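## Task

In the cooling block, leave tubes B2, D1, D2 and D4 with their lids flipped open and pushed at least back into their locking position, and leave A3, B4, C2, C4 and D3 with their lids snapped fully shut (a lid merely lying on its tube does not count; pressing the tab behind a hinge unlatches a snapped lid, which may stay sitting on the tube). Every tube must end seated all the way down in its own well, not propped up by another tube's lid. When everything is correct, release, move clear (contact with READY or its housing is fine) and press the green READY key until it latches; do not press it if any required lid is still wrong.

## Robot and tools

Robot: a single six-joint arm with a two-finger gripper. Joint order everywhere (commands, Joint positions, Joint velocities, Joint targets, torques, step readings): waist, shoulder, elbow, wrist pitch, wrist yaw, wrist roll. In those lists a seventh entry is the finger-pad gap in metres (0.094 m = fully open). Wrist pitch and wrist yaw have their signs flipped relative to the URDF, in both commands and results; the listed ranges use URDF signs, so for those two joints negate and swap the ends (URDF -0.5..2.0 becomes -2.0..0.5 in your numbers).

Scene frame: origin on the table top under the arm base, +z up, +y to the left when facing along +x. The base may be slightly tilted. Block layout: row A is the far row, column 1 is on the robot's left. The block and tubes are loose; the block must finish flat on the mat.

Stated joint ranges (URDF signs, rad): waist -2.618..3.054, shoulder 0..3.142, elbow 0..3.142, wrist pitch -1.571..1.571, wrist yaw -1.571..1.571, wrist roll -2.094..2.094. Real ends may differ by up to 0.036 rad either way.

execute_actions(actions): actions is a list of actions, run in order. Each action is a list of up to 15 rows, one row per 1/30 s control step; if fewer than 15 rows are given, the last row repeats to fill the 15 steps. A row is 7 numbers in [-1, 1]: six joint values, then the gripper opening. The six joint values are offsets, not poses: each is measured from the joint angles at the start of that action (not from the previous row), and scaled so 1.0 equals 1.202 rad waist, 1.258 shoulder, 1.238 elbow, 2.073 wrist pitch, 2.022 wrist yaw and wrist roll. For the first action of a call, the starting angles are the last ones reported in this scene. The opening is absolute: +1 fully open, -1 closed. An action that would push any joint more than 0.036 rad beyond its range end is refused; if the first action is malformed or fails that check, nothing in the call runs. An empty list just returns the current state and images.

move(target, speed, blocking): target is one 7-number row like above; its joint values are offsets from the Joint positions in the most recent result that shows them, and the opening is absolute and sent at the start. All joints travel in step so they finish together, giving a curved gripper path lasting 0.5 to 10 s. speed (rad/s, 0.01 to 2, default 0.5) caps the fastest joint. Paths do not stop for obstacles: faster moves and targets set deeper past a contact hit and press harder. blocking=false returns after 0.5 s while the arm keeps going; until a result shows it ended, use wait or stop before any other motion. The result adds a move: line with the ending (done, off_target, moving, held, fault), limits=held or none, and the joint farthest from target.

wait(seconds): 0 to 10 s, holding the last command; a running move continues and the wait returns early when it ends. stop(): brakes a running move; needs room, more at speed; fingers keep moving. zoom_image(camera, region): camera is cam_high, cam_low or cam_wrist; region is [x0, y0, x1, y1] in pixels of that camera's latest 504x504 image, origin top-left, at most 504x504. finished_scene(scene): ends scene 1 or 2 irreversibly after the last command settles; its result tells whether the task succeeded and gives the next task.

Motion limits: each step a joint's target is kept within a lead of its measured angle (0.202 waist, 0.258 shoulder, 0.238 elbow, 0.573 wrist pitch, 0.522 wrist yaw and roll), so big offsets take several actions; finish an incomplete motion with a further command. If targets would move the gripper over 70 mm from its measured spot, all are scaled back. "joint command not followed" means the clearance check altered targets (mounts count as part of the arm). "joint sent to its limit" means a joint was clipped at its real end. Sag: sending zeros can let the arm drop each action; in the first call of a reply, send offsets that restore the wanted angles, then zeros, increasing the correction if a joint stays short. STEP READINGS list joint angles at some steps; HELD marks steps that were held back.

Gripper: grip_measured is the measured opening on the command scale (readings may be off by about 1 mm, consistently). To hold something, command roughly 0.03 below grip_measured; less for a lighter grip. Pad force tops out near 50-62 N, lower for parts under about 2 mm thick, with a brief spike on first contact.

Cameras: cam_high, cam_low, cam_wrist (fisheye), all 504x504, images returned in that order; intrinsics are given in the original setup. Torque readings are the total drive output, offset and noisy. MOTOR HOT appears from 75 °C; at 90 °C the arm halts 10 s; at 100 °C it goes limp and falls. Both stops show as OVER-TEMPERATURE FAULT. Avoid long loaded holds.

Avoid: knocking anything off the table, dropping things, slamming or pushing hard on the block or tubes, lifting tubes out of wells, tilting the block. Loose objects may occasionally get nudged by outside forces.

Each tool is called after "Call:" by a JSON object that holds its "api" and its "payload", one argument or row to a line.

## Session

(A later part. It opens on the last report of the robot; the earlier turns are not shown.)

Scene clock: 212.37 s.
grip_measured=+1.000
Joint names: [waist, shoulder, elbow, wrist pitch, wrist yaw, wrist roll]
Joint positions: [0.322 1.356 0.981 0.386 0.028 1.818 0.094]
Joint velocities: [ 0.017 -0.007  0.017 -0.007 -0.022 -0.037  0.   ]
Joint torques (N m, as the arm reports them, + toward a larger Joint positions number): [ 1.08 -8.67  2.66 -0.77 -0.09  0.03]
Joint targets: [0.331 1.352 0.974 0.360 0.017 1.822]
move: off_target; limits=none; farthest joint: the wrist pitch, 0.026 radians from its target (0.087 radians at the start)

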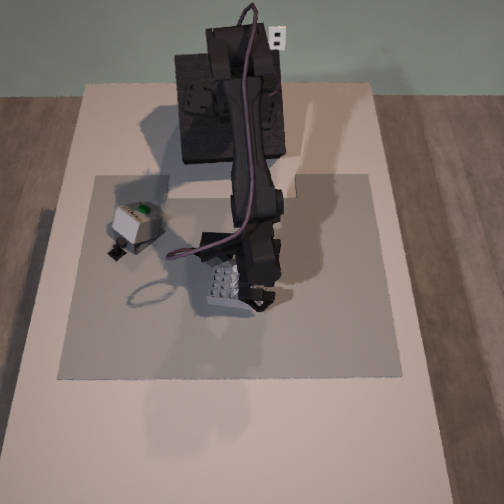

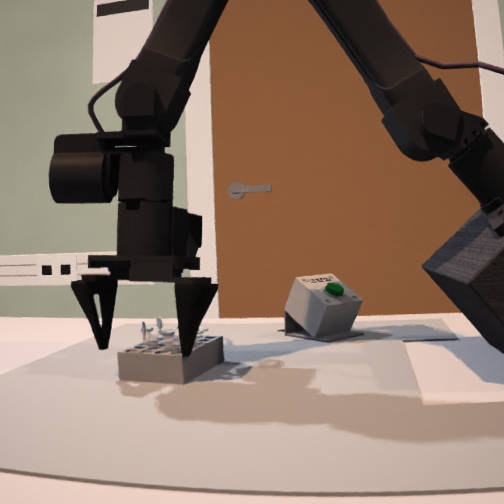

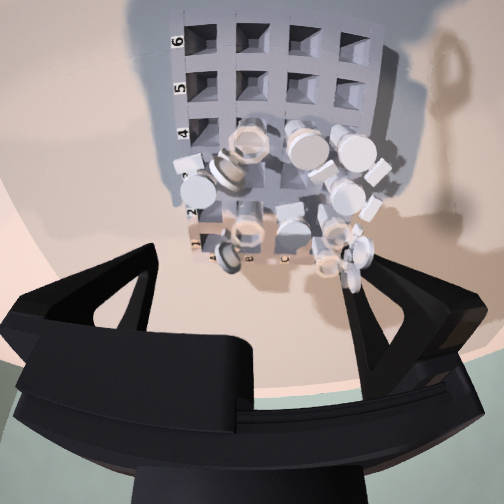

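Call:
{"api": "move", "payload": {
  "target": [0.007, -0.003, -0.006, 0.024, -0.005, 0.002, 1.0],
  "speed": 0.05
}}

Call:
{"api": "zoom_image", "payload": {
  "camera": "cam_wrist",
  "region": [250, 180, 410, 320]
}}

Call:
{"api": "zoom_image", "payload": {
  "camera": "cam_low",
  "region": [110, 290, 240, 394]
}}

Scene clock: 219.87 s.
grip_measured=+1.000
Joint names: [waist, shoulder, elbow, wrist pitch, wrist yaw, wrist roll]
Joint positions: [0.322 1.356 0.981 0.417 0.028 1.818 0.094]
Joint velocities: [-0.017  0.002 -0.002 -0.051  0.007  0.007  0.   ]
Joint torques (N m, as the arm reports them, + toward a larger Joint positions number): [ 1.1  -8.51  2.62 -0.29 -0.09  0.04]
Joint targets: [0.331 1.352 0.974 0.436 0.018 1.822]
move: done; limits=none; farthest joint: the wrist pitch, 0.019 radians from its target (0.050 radians at the start)

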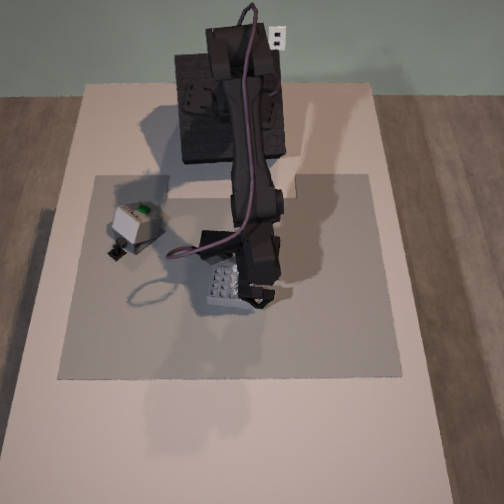

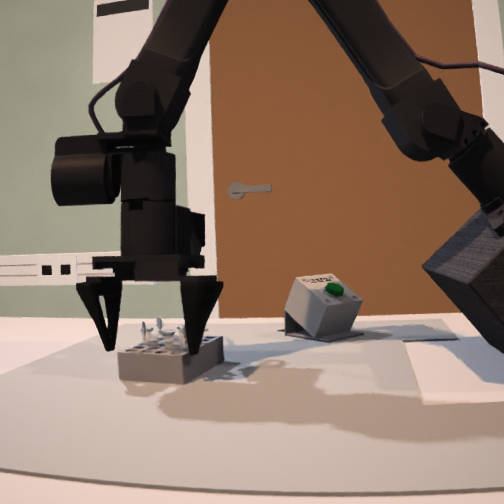

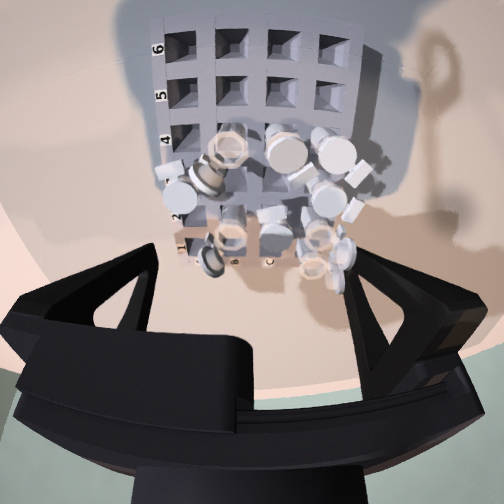

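Region (250, 180, 410, 320) of cam_wrist's 504x504 image, scaled by 3.150, with more detail than that image has; it fills the top 441 rows of this view, and the rest is white.

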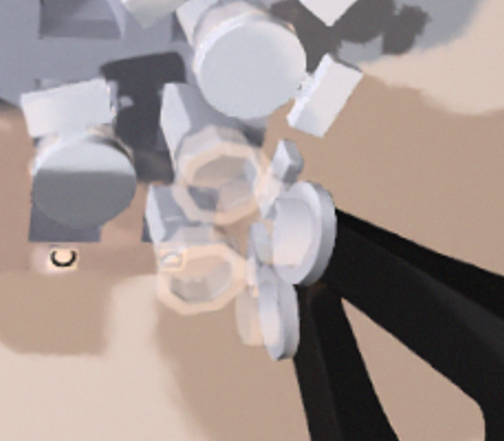

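Region (110, 290, 240, 394) of cam_low's 504x504 image, scaled by 3.877, with more detail than that image has; it fills the top 403 rows of this view, and the rest is white.

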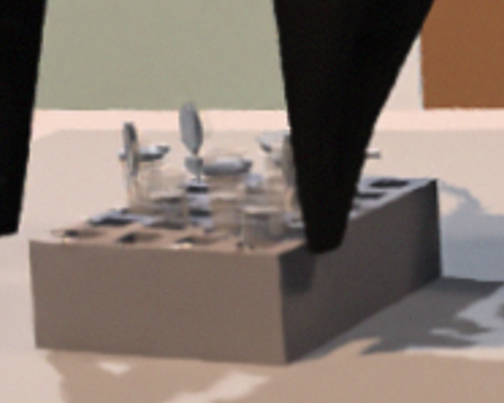

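Call:
{"api": "move", "payload": {
  "target": [0.007, -0.117, -0.006, 0.066, -0.005, 0.002, 1.0],
  "speed": 0.15
}}

Call:
{"api": "zoom_image", "payload": {
  "camera": "cam_wrist",
  "region": [170, 110, 370, 290]
}}

Call:
{"api": "zoom_image", "payload": {
  "camera": "cam_low",
  "region": [130, 300, 230, 370]
}}

Scene clock: 226.00 s.
grip_measured=+1.000
Joint names: [waist, shoulder, elbow, wrist pitch, wrist yaw, wrist roll]
Joint positions: [0.322 1.234 0.981 0.535 0.028 1.818 0.094]
Joint velocities: [ 0.017  0.002 -0.012 -0.022  0.007  0.007  0.   ]
Joint torques (N m, as the arm reports them, + toward a larger Joint positions number): [ 1.04 -9.79  3.03 -0.35 -0.09  0.03]
Joint targets: [0.331 1.209 0.974 0.554 0.018 1.822]
move: off_target; limits=none; farthest joint: the shoulder, 0.025 radians from its target (0.147 radians at the start)

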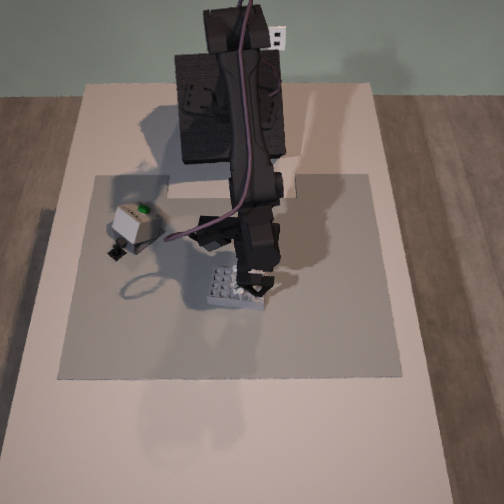

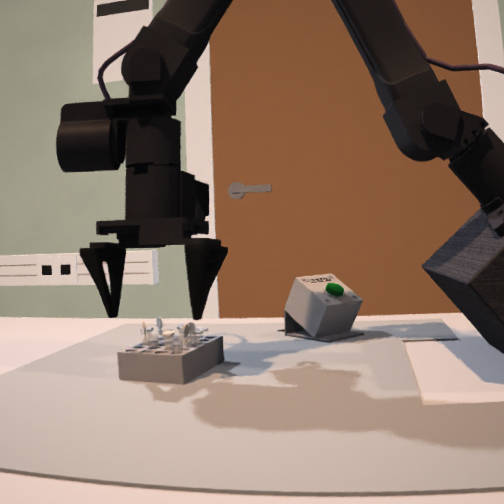

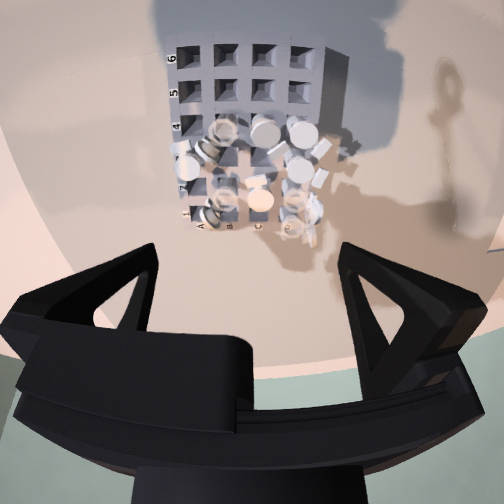

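Region (170, 110, 370, 290) of cam_wrist's 504x504 image, scaled by 2.520, with more detail than that image has; it fills the top 454 rows of this view, and the rest is white.

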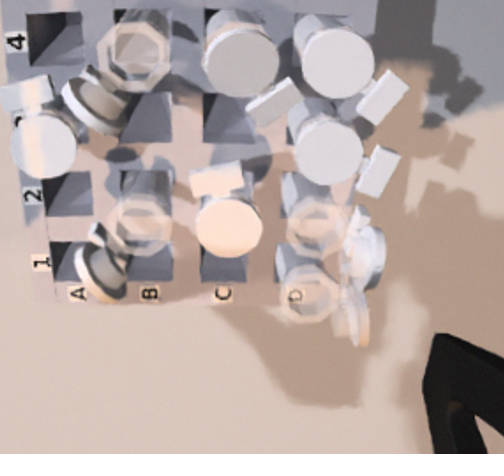

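Region (130, 300, 230, 370) of cam_low's 504x504 image, scaled by 5.040, with more detail than that image has; it fills the top 353 rows of this view, and the rest is white.

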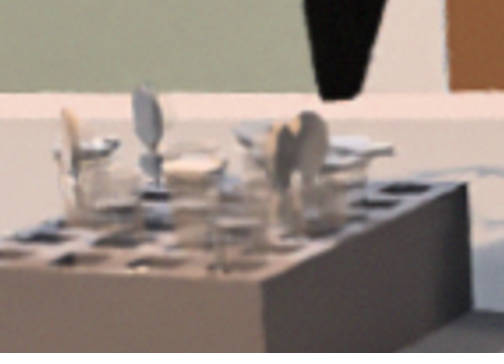

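Call:
{"api": "move", "payload": {
  "target": [-0.175, -0.083, -0.085, -0.017, -0.012, -0.9, 0.06],
  "speed": 1.2
}}

Call:
{"api": "move", "payload": {
  "target": [0, -0.02, -0.006, -0.003, -0.003, -0.375, 0.06],
  "speed": 1.0
}}

Scene clock: 254.10 s.
grip_measured=+0.062
Joint names: [waist, shoulder, elbow, wrist pitch, wrist yaw, wrist roll]
Joint positions: [0.124 1.158 0.885 0.519 0.014 0.004 0.05 ]
Joint velocities: [-0.002  0.007 -0.022  0.037 -0.022  0.081 -0.001]
Joint torques (N m, as the arm reports them, + toward a larger Joint positions number): [-1.58 -9.3   2.88 -0.68 -0.17 -0.04]
Joint targets: [0.112 1.130 0.876 0.499 0.004 -0.002]
move: off_target; limits=none; farthest joint: the shoulder, 0.028 radians from its target (0.104 radians at the start)

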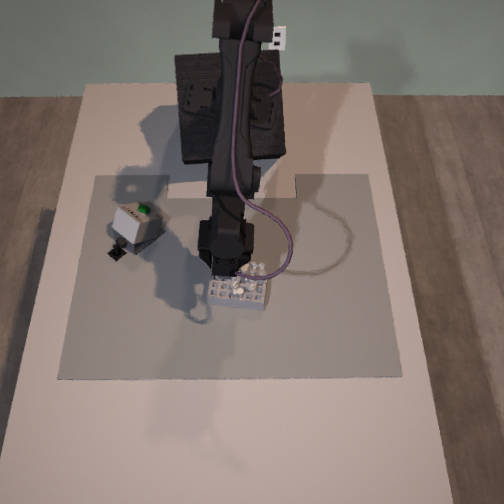

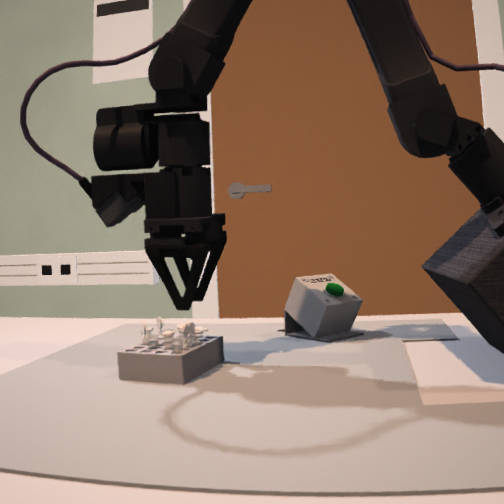

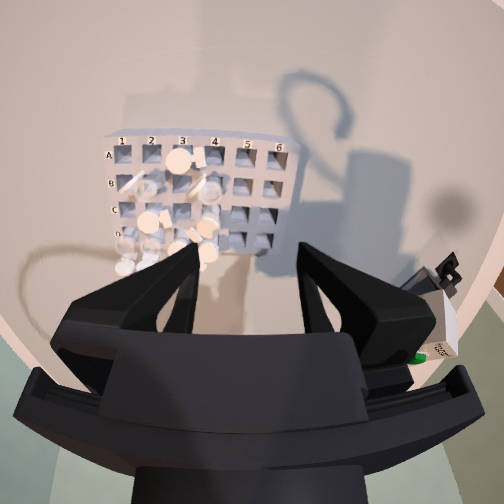

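Scene clock: 255.80 s.
grip_measured=+0.062
Joint names: [waist, shoulder, elbow, wrist pitch, wrist yaw, wrist roll]
Joint positions: [ 0.124  1.158  0.885  0.519  0.011 -0.749  0.05 ]
Joint velocities: [ 0.007 -0.007  0.007 -0.037  0.022 -0.037 -0.   ]
Joint torques (N m, as the arm reports them, + toward a larger Joint positions number): [-0.41 -9.07  2.96 -0.56 -0.1  -0.06]
Joint targets: [0.124 1.133 0.877 0.513 0.008 -0.755]
move: off_target; limits=none; farthest joint: the shoulder, 0.025 radians from its target (0.025 radians at the start)

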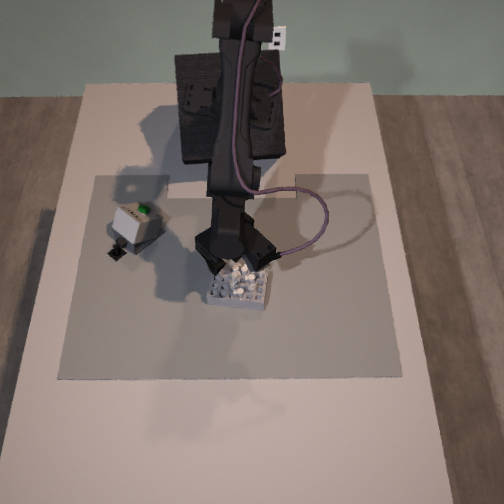

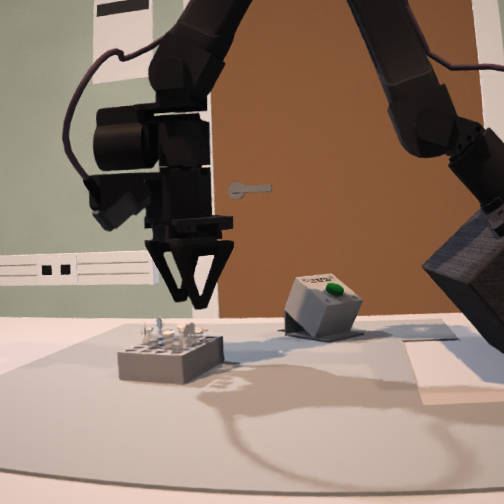

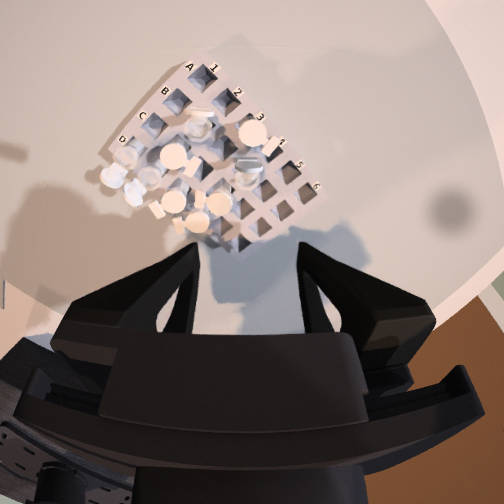

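Call:
{"api": "zoom_image", "payload": {
  "camera": "cam_wrist",
  "region": [90, 90, 330, 290]
}}

Region (90, 90, 330, 290) of cam_wrist's 504x504 image, scaled by 2.100, with more detail than that image has.

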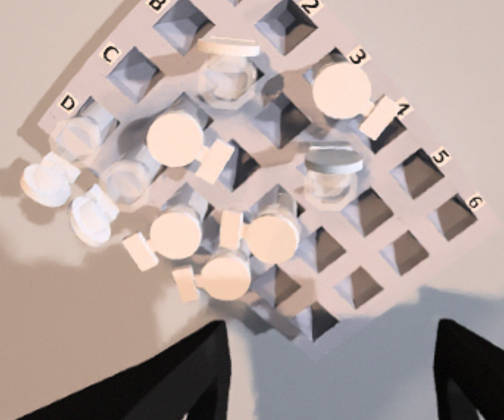

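Call:
{"api": "move", "payload": {
  "target": [0.027, 0.012, -0.05, -0.04, -0.003, -0.047, 0.277],
  "speed": 0.15
}}

Call:
{"api": "zoom_image", "payload": {
  "camera": "cam_wrist",
  "region": [100, 130, 300, 300]
}}

Call:
{"api": "zoom_image", "payload": {
  "camera": "cam_low",
  "region": [130, 290, 240, 370]
}}

Scene clock: 270.23 s.
grip_measured=+0.275
Joint names: [waist, shoulder, elbow, wrist pitch, wrist yaw, wrist roll]
Joint positions: [ 0.148  1.171  0.831  0.453  0.007 -0.839  0.06 ]
Joint velocities: [-0.017 -0.012 -0.007  0.022 -0.022 -0.139  0.   ]
Joint torques (N m, as the arm reports them, + toward a larger Joint positions number): [ 0.51 -6.68  2.71 -0.65 -0.08 -0.06]
Joint targets: [0.157 1.173 0.823 0.436 0.005 -0.844]
move: done; limits=none; farthest joint: the wrist pitch, 0.017 radians from its target (0.083 radians at the start)

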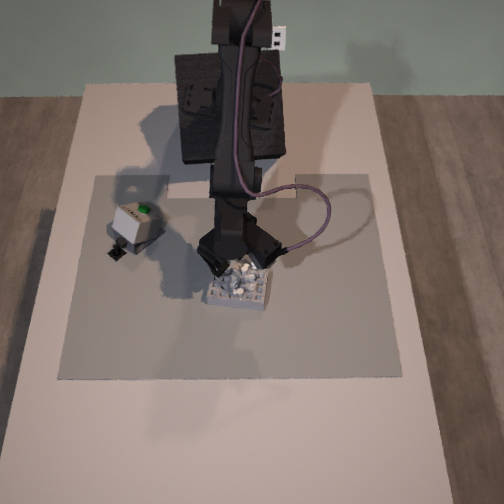

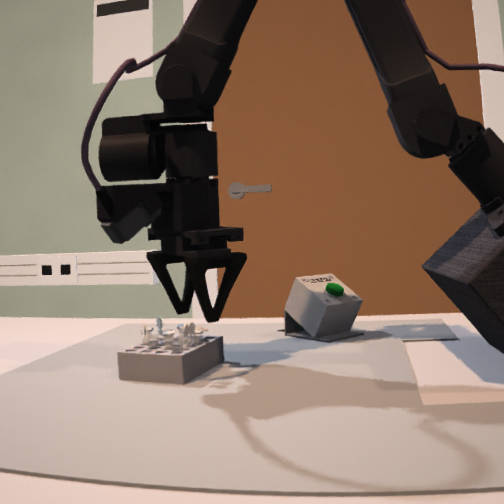

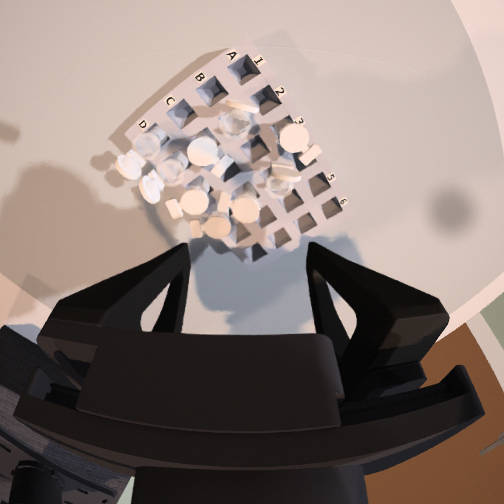

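Region (100, 130, 300, 300) of cam_wrist's 504x504 image, scaled by 2.520, with more detail than that image has; it fills the top 428 rows of this view, and the rest is white.

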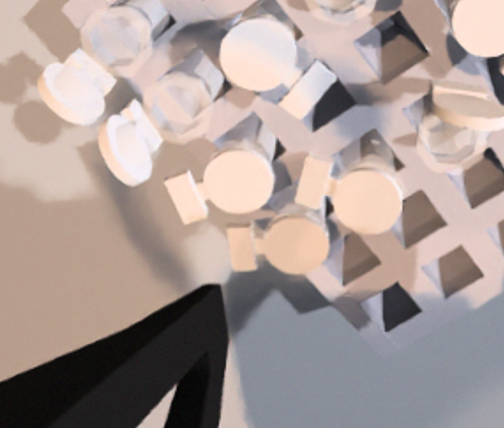

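Region (130, 290, 240, 370) of cam_low's 504x504 image, scaled by 4.582, with more detail than that image has; it fills the top 367 rows of this view, and the rest is white.

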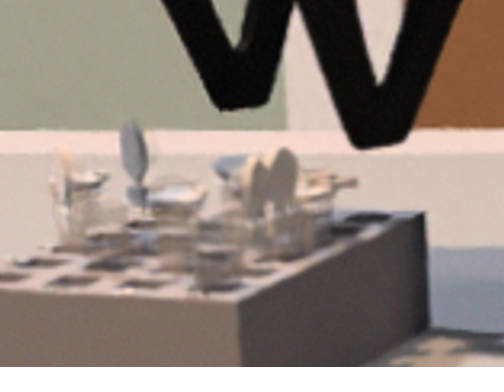

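Call:
{"api": "move", "payload": {
  "target": [0.018, 0.013, -0.006, -0.021, -0.001, -0.002, 0.215],
  "speed": 0.06
}}

Call:
{"api": "zoom_image", "payload": {
  "camera": "cam_wrist",
  "region": [140, 170, 270, 290]
}}

Call:
{"api": "zoom_image", "payload": {
  "camera": "cam_low",
  "region": [130, 290, 240, 370]
}}

Scene clock: 279.57 s.
grip_measured=+0.217
Joint names: [waist, shoulder, elbow, wrist pitch, wrist yaw, wrist roll]
Joint positions: [ 0.16   1.184  0.831  0.426  0.006 -0.84   0.057]
Joint velocities: [-0.002 -0.002 -0.022 -0.022  0.037 -0.022 -0.001]
Joint torques (N m, as the arm reports them, + toward a larger Joint positions number): [ 0.58 -6.68  2.72 -0.65 -0.08 -0.04]
Joint targets: [0.169 1.187 0.823 0.409 0.004 -0.843]
move: done; limits=none; farthest joint: the wrist pitch, 0.017 radians from its target (0.043 radians at the start)

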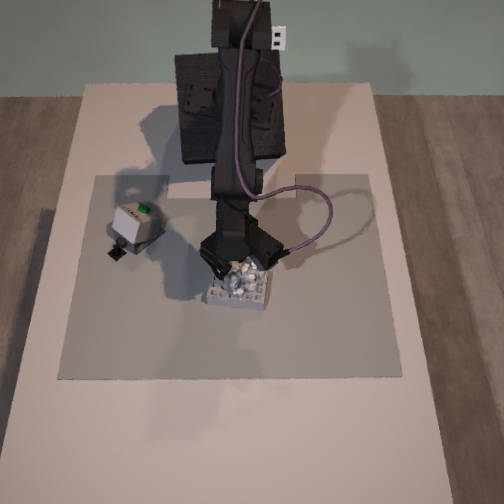

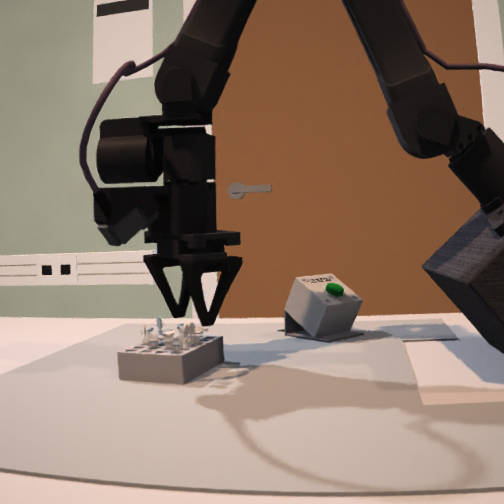

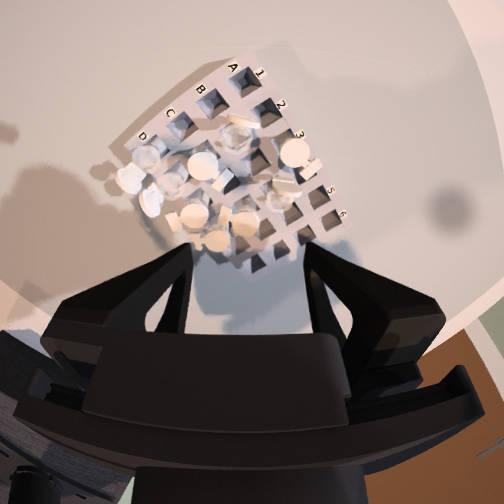

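Region (140, 170, 270, 290) of cam_wrist's 504x504 image, scaled by 3.877, with more detail than that image has; it fills the top 465 rows of this view, and the rest is white.

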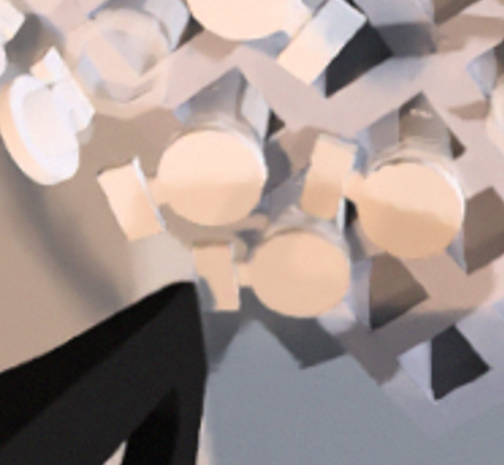

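Region (130, 290, 240, 370) of cam_low's 504x504 image, scaled by 4.582, with more detail than that image has; it fills the top 367 rows of this view, and the rest is white.

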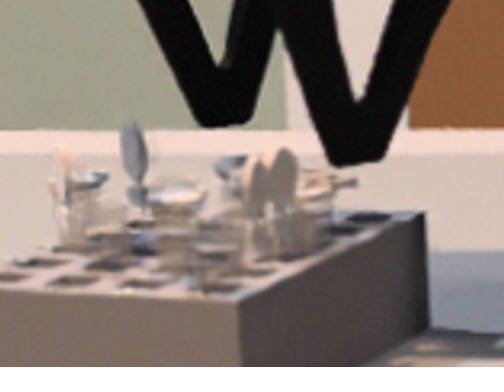

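Call:
{"api": "move", "payload": {
  "target": [0.007, 0.013, -0.006, -0.0145, -0.001, -0.002, 0.215],
  "speed": 0.03
}}

Call:
{"api": "zoom_image", "payload": {
  "camera": "cam_wrist",
  "region": [140, 170, 270, 290]
}}

Call:
{"api": "zoom_image", "payload": {
  "camera": "cam_low",
  "region": [130, 290, 240, 370]
}}

Scene clock: 287.03 s.
grip_measured=+0.217
Joint names: [waist, shoulder, elbow, wrist pitch, wrist yaw, wrist roll]
Joint positions: [ 0.16   1.198  0.831  0.413  0.005 -0.84   0.057]
Joint velocities: [ 0.002 -0.002  0.007 -0.022  0.022  0.007 -0.   ]
Joint torques (N m, as the arm reports them, + toward a larger Joint positions number): [ 0.51 -6.74  2.68 -0.69 -0.08 -0.05]
Joint targets: [0.168 1.201 0.823 0.396 0.004 -0.844]
move: done; limits=none; farthest joint: the wrist pitch, 0.017 radians from its target (0.030 radians at the start)

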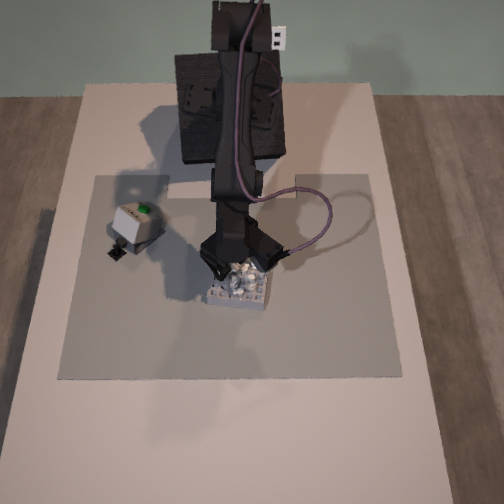

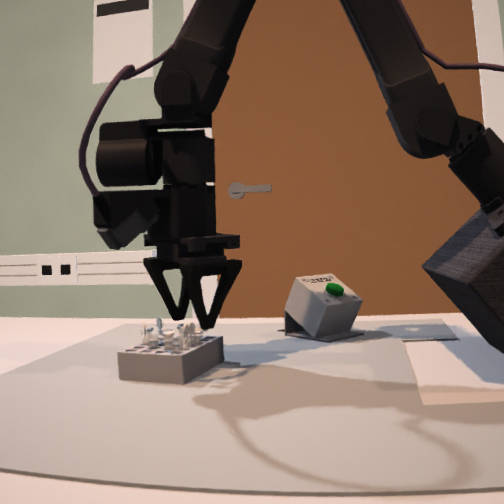

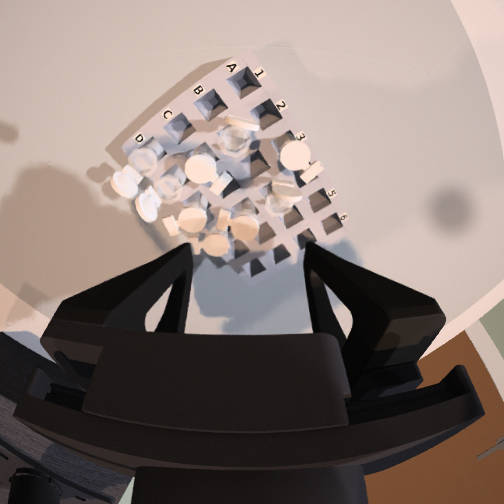

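Region (140, 170, 270, 290) of cam_wrist's 504x504 image, scaled by 3.877, with more detail than that image has; it fills the top 465 rows of this view, and the rest is white.

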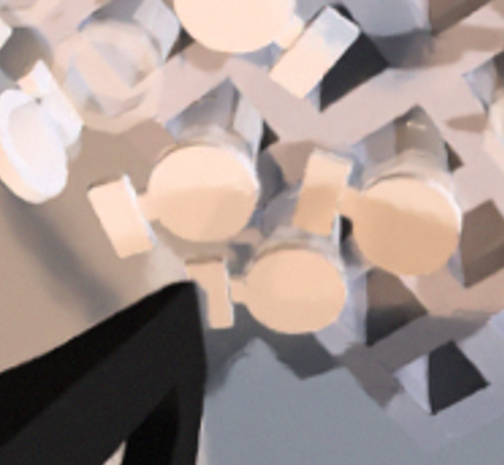

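Region (130, 290, 240, 370) of cam_low's 504x504 image, scaled by 4.582, with more detail than that image has; it fills the top 367 rows of this view, and the rest is white.

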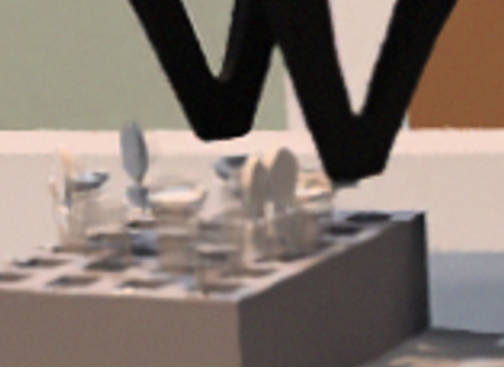

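Call:
{"api": "move", "payload": {
  "target": [0.007, 0.018, -0.006, -0.015, -0.004, -0.002, 0.185],
  "speed": 0.03
}}

Call:
{"api": "zoom_image", "payload": {
  "camera": "cam_wrist",
  "region": [140, 170, 270, 290]
}}

Call:
{"api": "zoom_image", "payload": {
  "camera": "cam_low",
  "region": [130, 290, 240, 370]
}}

Scene clock: 294.63 s.
grip_measured=+0.187
Joint names: [waist, shoulder, elbow, wrist pitch, wrist yaw, wrist roll]
Joint positions: [ 0.16   1.202  0.831  0.413  0.005 -0.84   0.056]
Joint velocities: [ 0.007 -0.002  0.002 -0.037  0.007 -0.037 -0.   ]
Joint torques (N m, as the arm reports them, + toward a larger Joint positions number): [ 0.49 -5.45  2.65 -0.79 -0.14 -0.05]
Joint targets: [0.168 1.221 0.823 0.382 -0.003 -0.844]
move: off_target; limits=none; farthest joint: the wrist pitch, 0.031 radians from its target (0.031 radians at the start)

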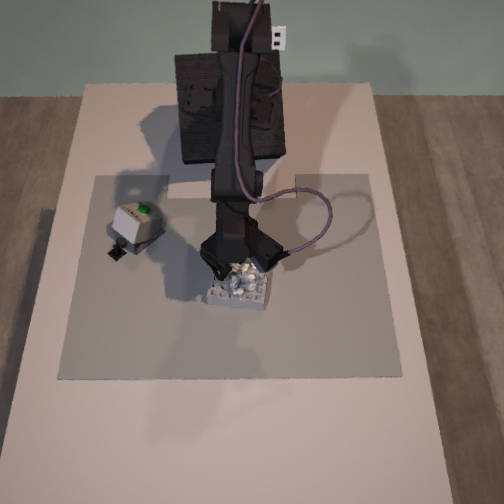

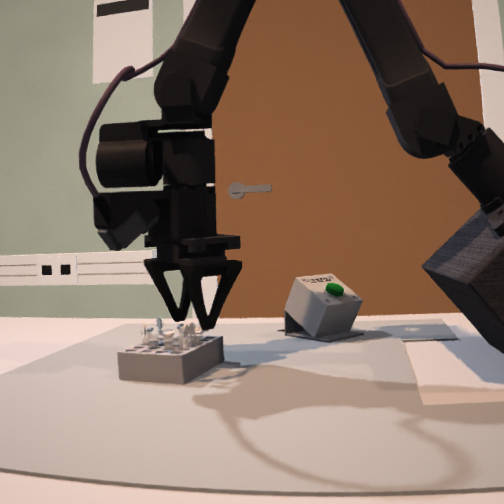

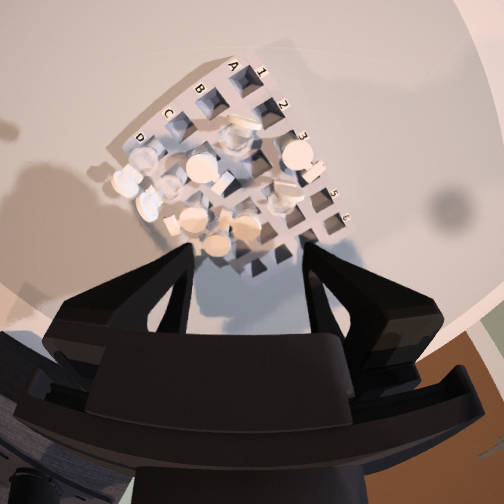

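Region (140, 170, 270, 290) of cam_wrist's 504x504 image, scaled by 3.877, with more detail than that image has; it fills the top 465 rows of this view, and the rest is white.

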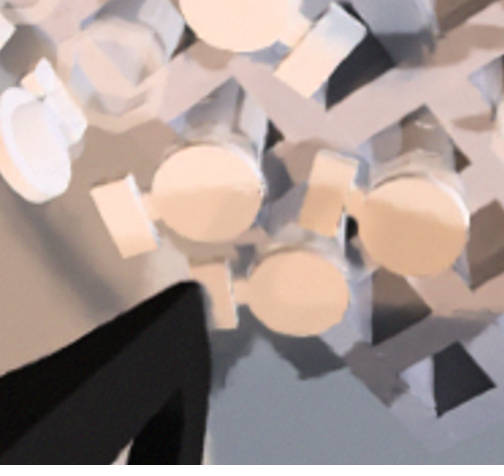

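Region (130, 290, 240, 370) of cam_low's 504x504 image, scaled by 4.582, with more detail than that image has; it fills the top 367 rows of this view, and the rest is white.

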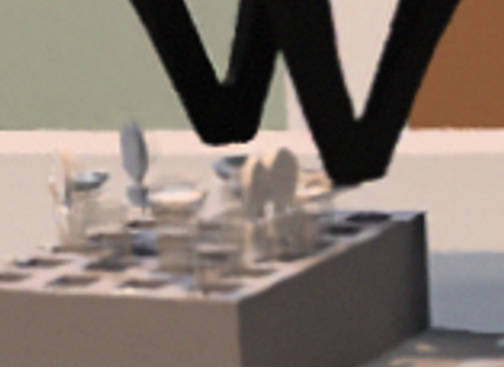

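In contact. Increase pressure.

Call:
{"api": "move", "payload": {
  "target": [0.007, 0.028, -0.006, -0.022, -0.009, -0.002, 0.185],
  "speed": 0.04
}}

Call:
{"api": "zoom_image", "payload": {
  "camera": "cam_wrist",
  "region": [140, 170, 270, 290]
}}

Call:
{"api": "zoom_image", "payload": {
  "camera": "cam_low",
  "region": [130, 290, 240, 370]
}}

Scene clock: 299.23 s.
grip_measured=+0.187
Joint names: [waist, shoulder, elbow, wrist pitch, wrist yaw, wrist roll]
Joint positions: [ 0.16   1.208  0.831  0.414  0.006 -0.84   0.056]
Joint velocities: [-0.007 -0.002 -0.002 -0.007 -0.037 -0.007 -0.001]
Joint torques (N m, as the arm reports them, + toward a larger Joint positions number): [ 0.48 -4.57  2.63 -0.93 -0.22 -0.05]
Joint targets: [0.168 1.237 0.823 0.368 -0.013 -0.844]
move: off_target; limits=none; farthest joint: the wrist pitch, 0.046 radians from its target (0.046 radians at the start)

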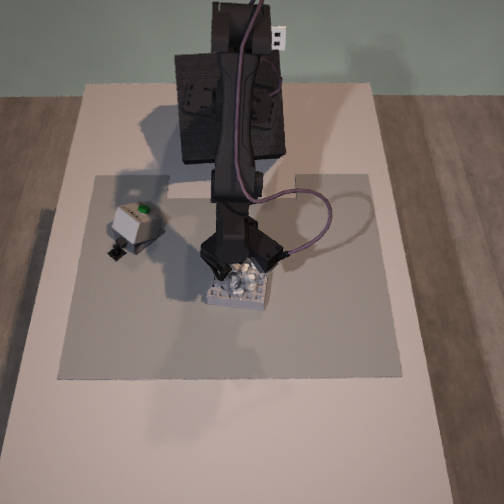

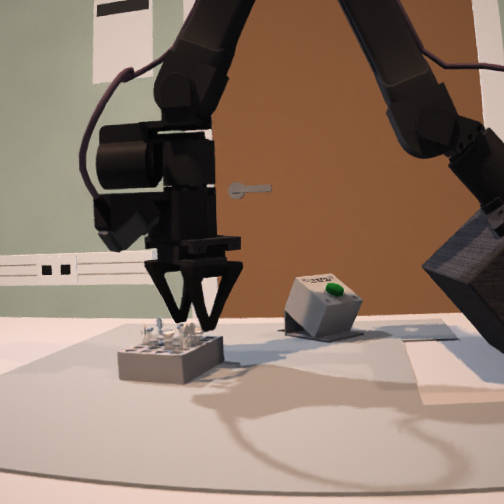

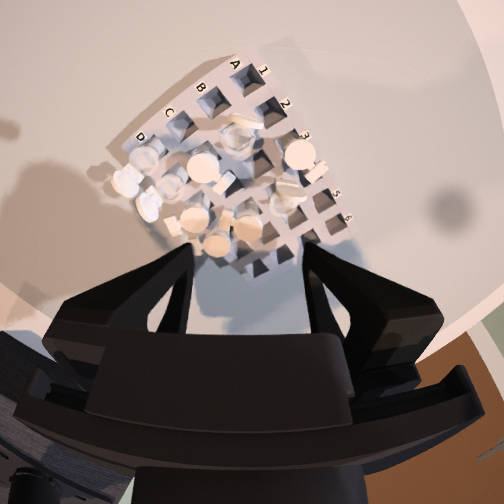

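Region (140, 170, 270, 290) of cam_wrist's 504x504 image, scaled by 3.877, with more detail than that image has; it fills the top 465 rows of this view, and the rest is white.

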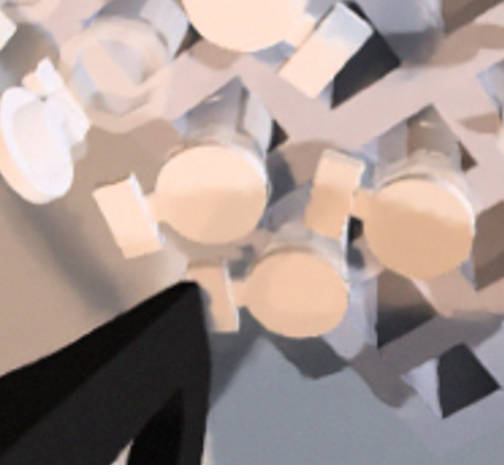

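Region (130, 290, 240, 370) of cam_low's 504x504 image, scaled by 4.582, with more detail than that image has; it fills the top 367 rows of this view, and the rest is white.

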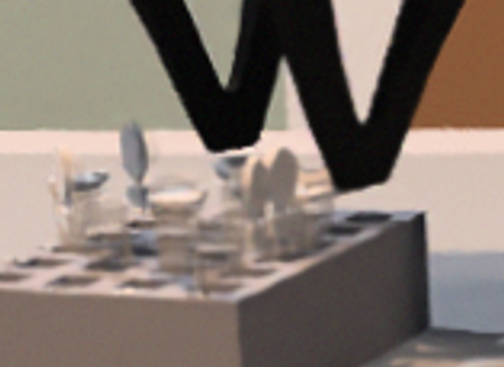

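Call:
{"api": "move", "payload": {
  "target": [0.007, 0.033, -0.006, -0.03, -0.013, -0.002, 0.185],
  "speed": 0.05
}}

Call:
{"api": "zoom_image", "payload": {
  "camera": "cam_wrist",
  "region": [140, 170, 270, 290]
}}

Call:
{"api": "zoom_image", "payload": {
  "camera": "cam_low",
  "region": [130, 290, 240, 370]
}}

Scene clock: 303.80 s.
grip_measured=+0.187
Joint names: [waist, shoulder, elbow, wrist pitch, wrist yaw, wrist roll]
Joint positions: [ 0.16   1.211  0.831  0.412  0.007 -0.84   0.056]
Joint velocities: [-0.017 -0.012 -0.022 -0.007  0.007  0.007 -0.   ]
Joint torques (N m, as the arm reports them, + toward a larger Joint positions number): [ 0.49 -3.77  2.64 -1.06 -0.31 -0.04]
Joint targets: [0.168 1.250 0.823 0.351 -0.020 -0.844]
move: off_target; limits=none; farthest joint: the wrist pitch, 0.060 radians from its target (0.062 radians at the start)

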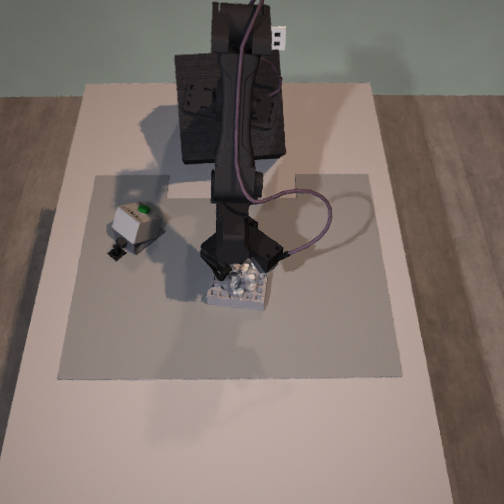

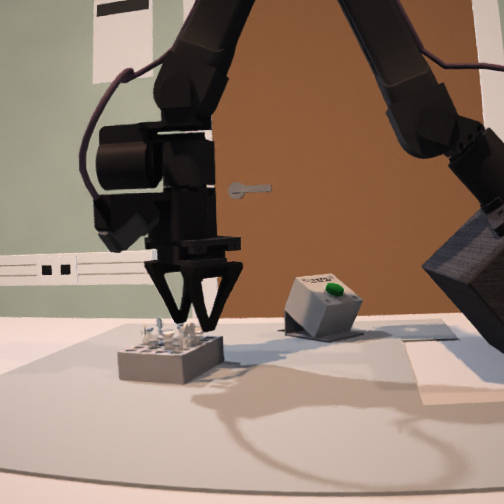

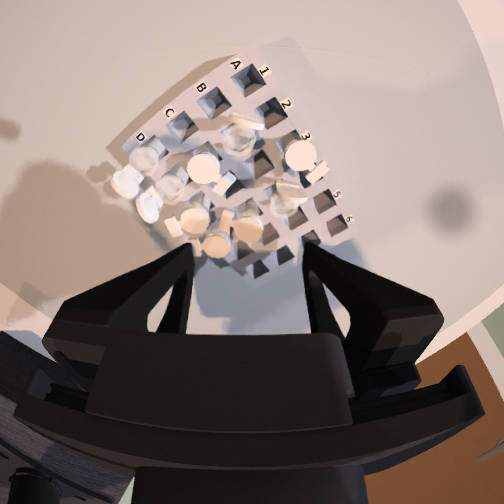

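Region (140, 170, 270, 290) of cam_wrist's 504x504 image, scaled by 3.877, with more detail than that image has; it fills the top 465 rows of this view, and the rest is white.

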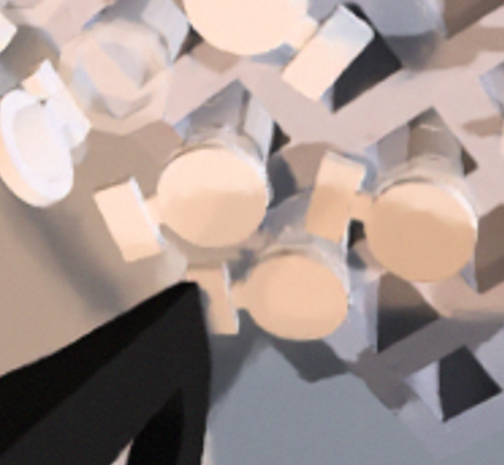

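Region (130, 290, 240, 370) of cam_low's 504x504 image, scaled by 4.582, with more detail than that image has; it fills the top 367 rows of this view, and the rest is white.

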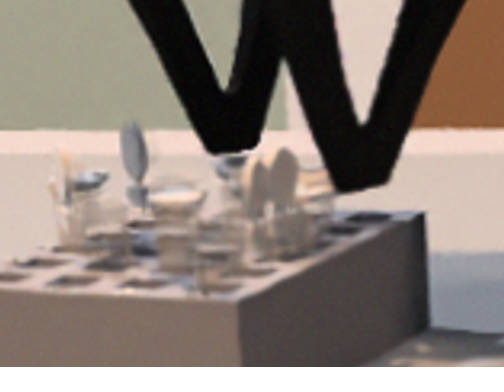

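Call:
{"api": "move", "payload": {
  "target": [0.007, 0.038, -0.006, -0.034, -0.016, -0.002, 0.185],
  "speed": 0.05
}}

Call:
{"api": "zoom_image", "payload": {
  "camera": "cam_wrist",
  "region": [120, 170, 280, 310]
}}

Call:
{"api": "zoom_image", "payload": {
  "camera": "cam_low",
  "region": [130, 290, 240, 370]
}}

Scene clock: 309.40 s.
grip_measured=+0.186
Joint names: [waist, shoulder, elbow, wrist pitch, wrist yaw, wrist roll]
Joint positions: [ 0.16   1.263  0.831  0.364 -0.02  -0.841  0.056]
Joint velocities: [-0.012 -0.007  0.007  0.066  0.007  0.007 -0.   ]
Joint torques (N m, as the arm reports them, + toward a larger Joint positions number): [ 0.45 -7.54  2.42 -0.7  -0.13 -0.04]
Joint targets: [0.168 1.259 0.823 0.341 -0.025 -0.844]
move: off_target; limits=none; farthest joint: the wrist pitch, 0.023 radians from its target (0.070 radians at the start)

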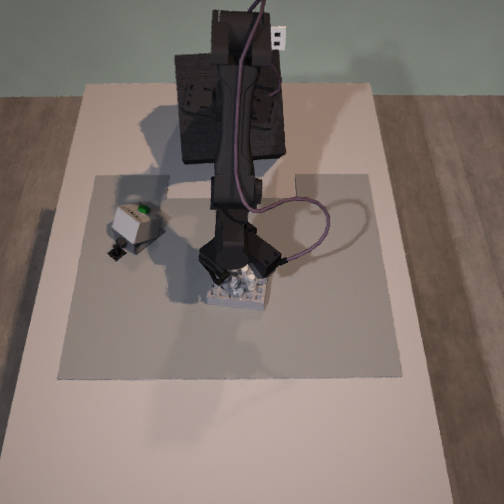

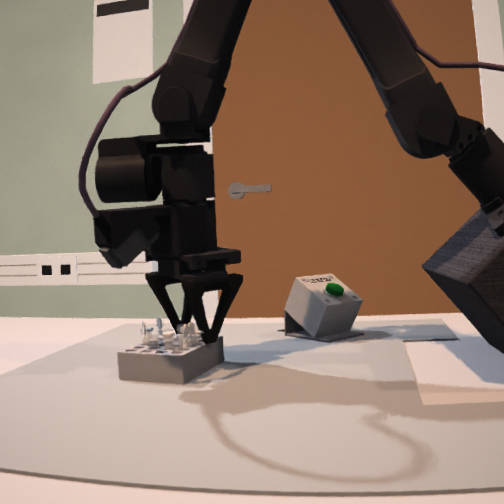

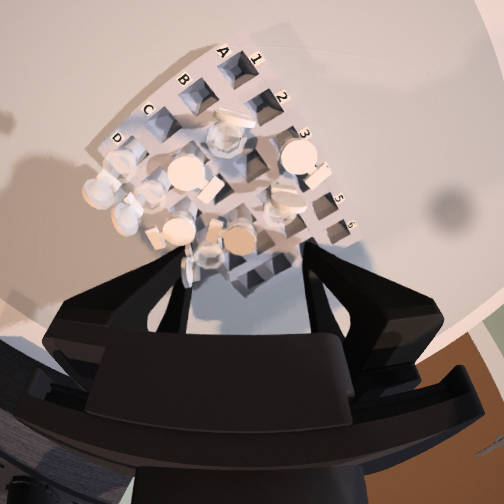

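Region (120, 170, 280, 310) of cam_wrist's 504x504 image, scaled by 3.150, with more detail than that image has; it fills the top 441 rows of this view, and the rest is white.

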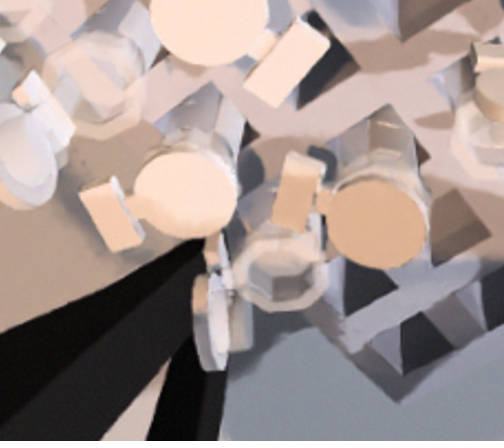

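Region (130, 290, 240, 370) of cam_low's 504x504 image, scaled by 4.582, with more detail than that image has; it fills the top 367 rows of this view, and the rest is white.

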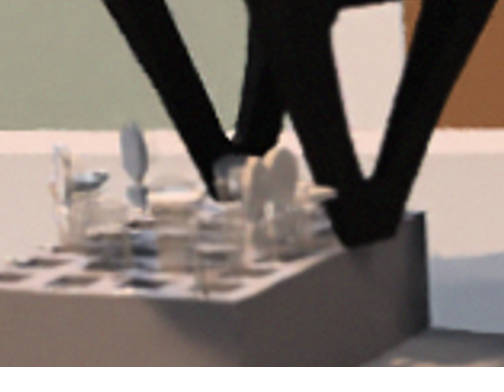

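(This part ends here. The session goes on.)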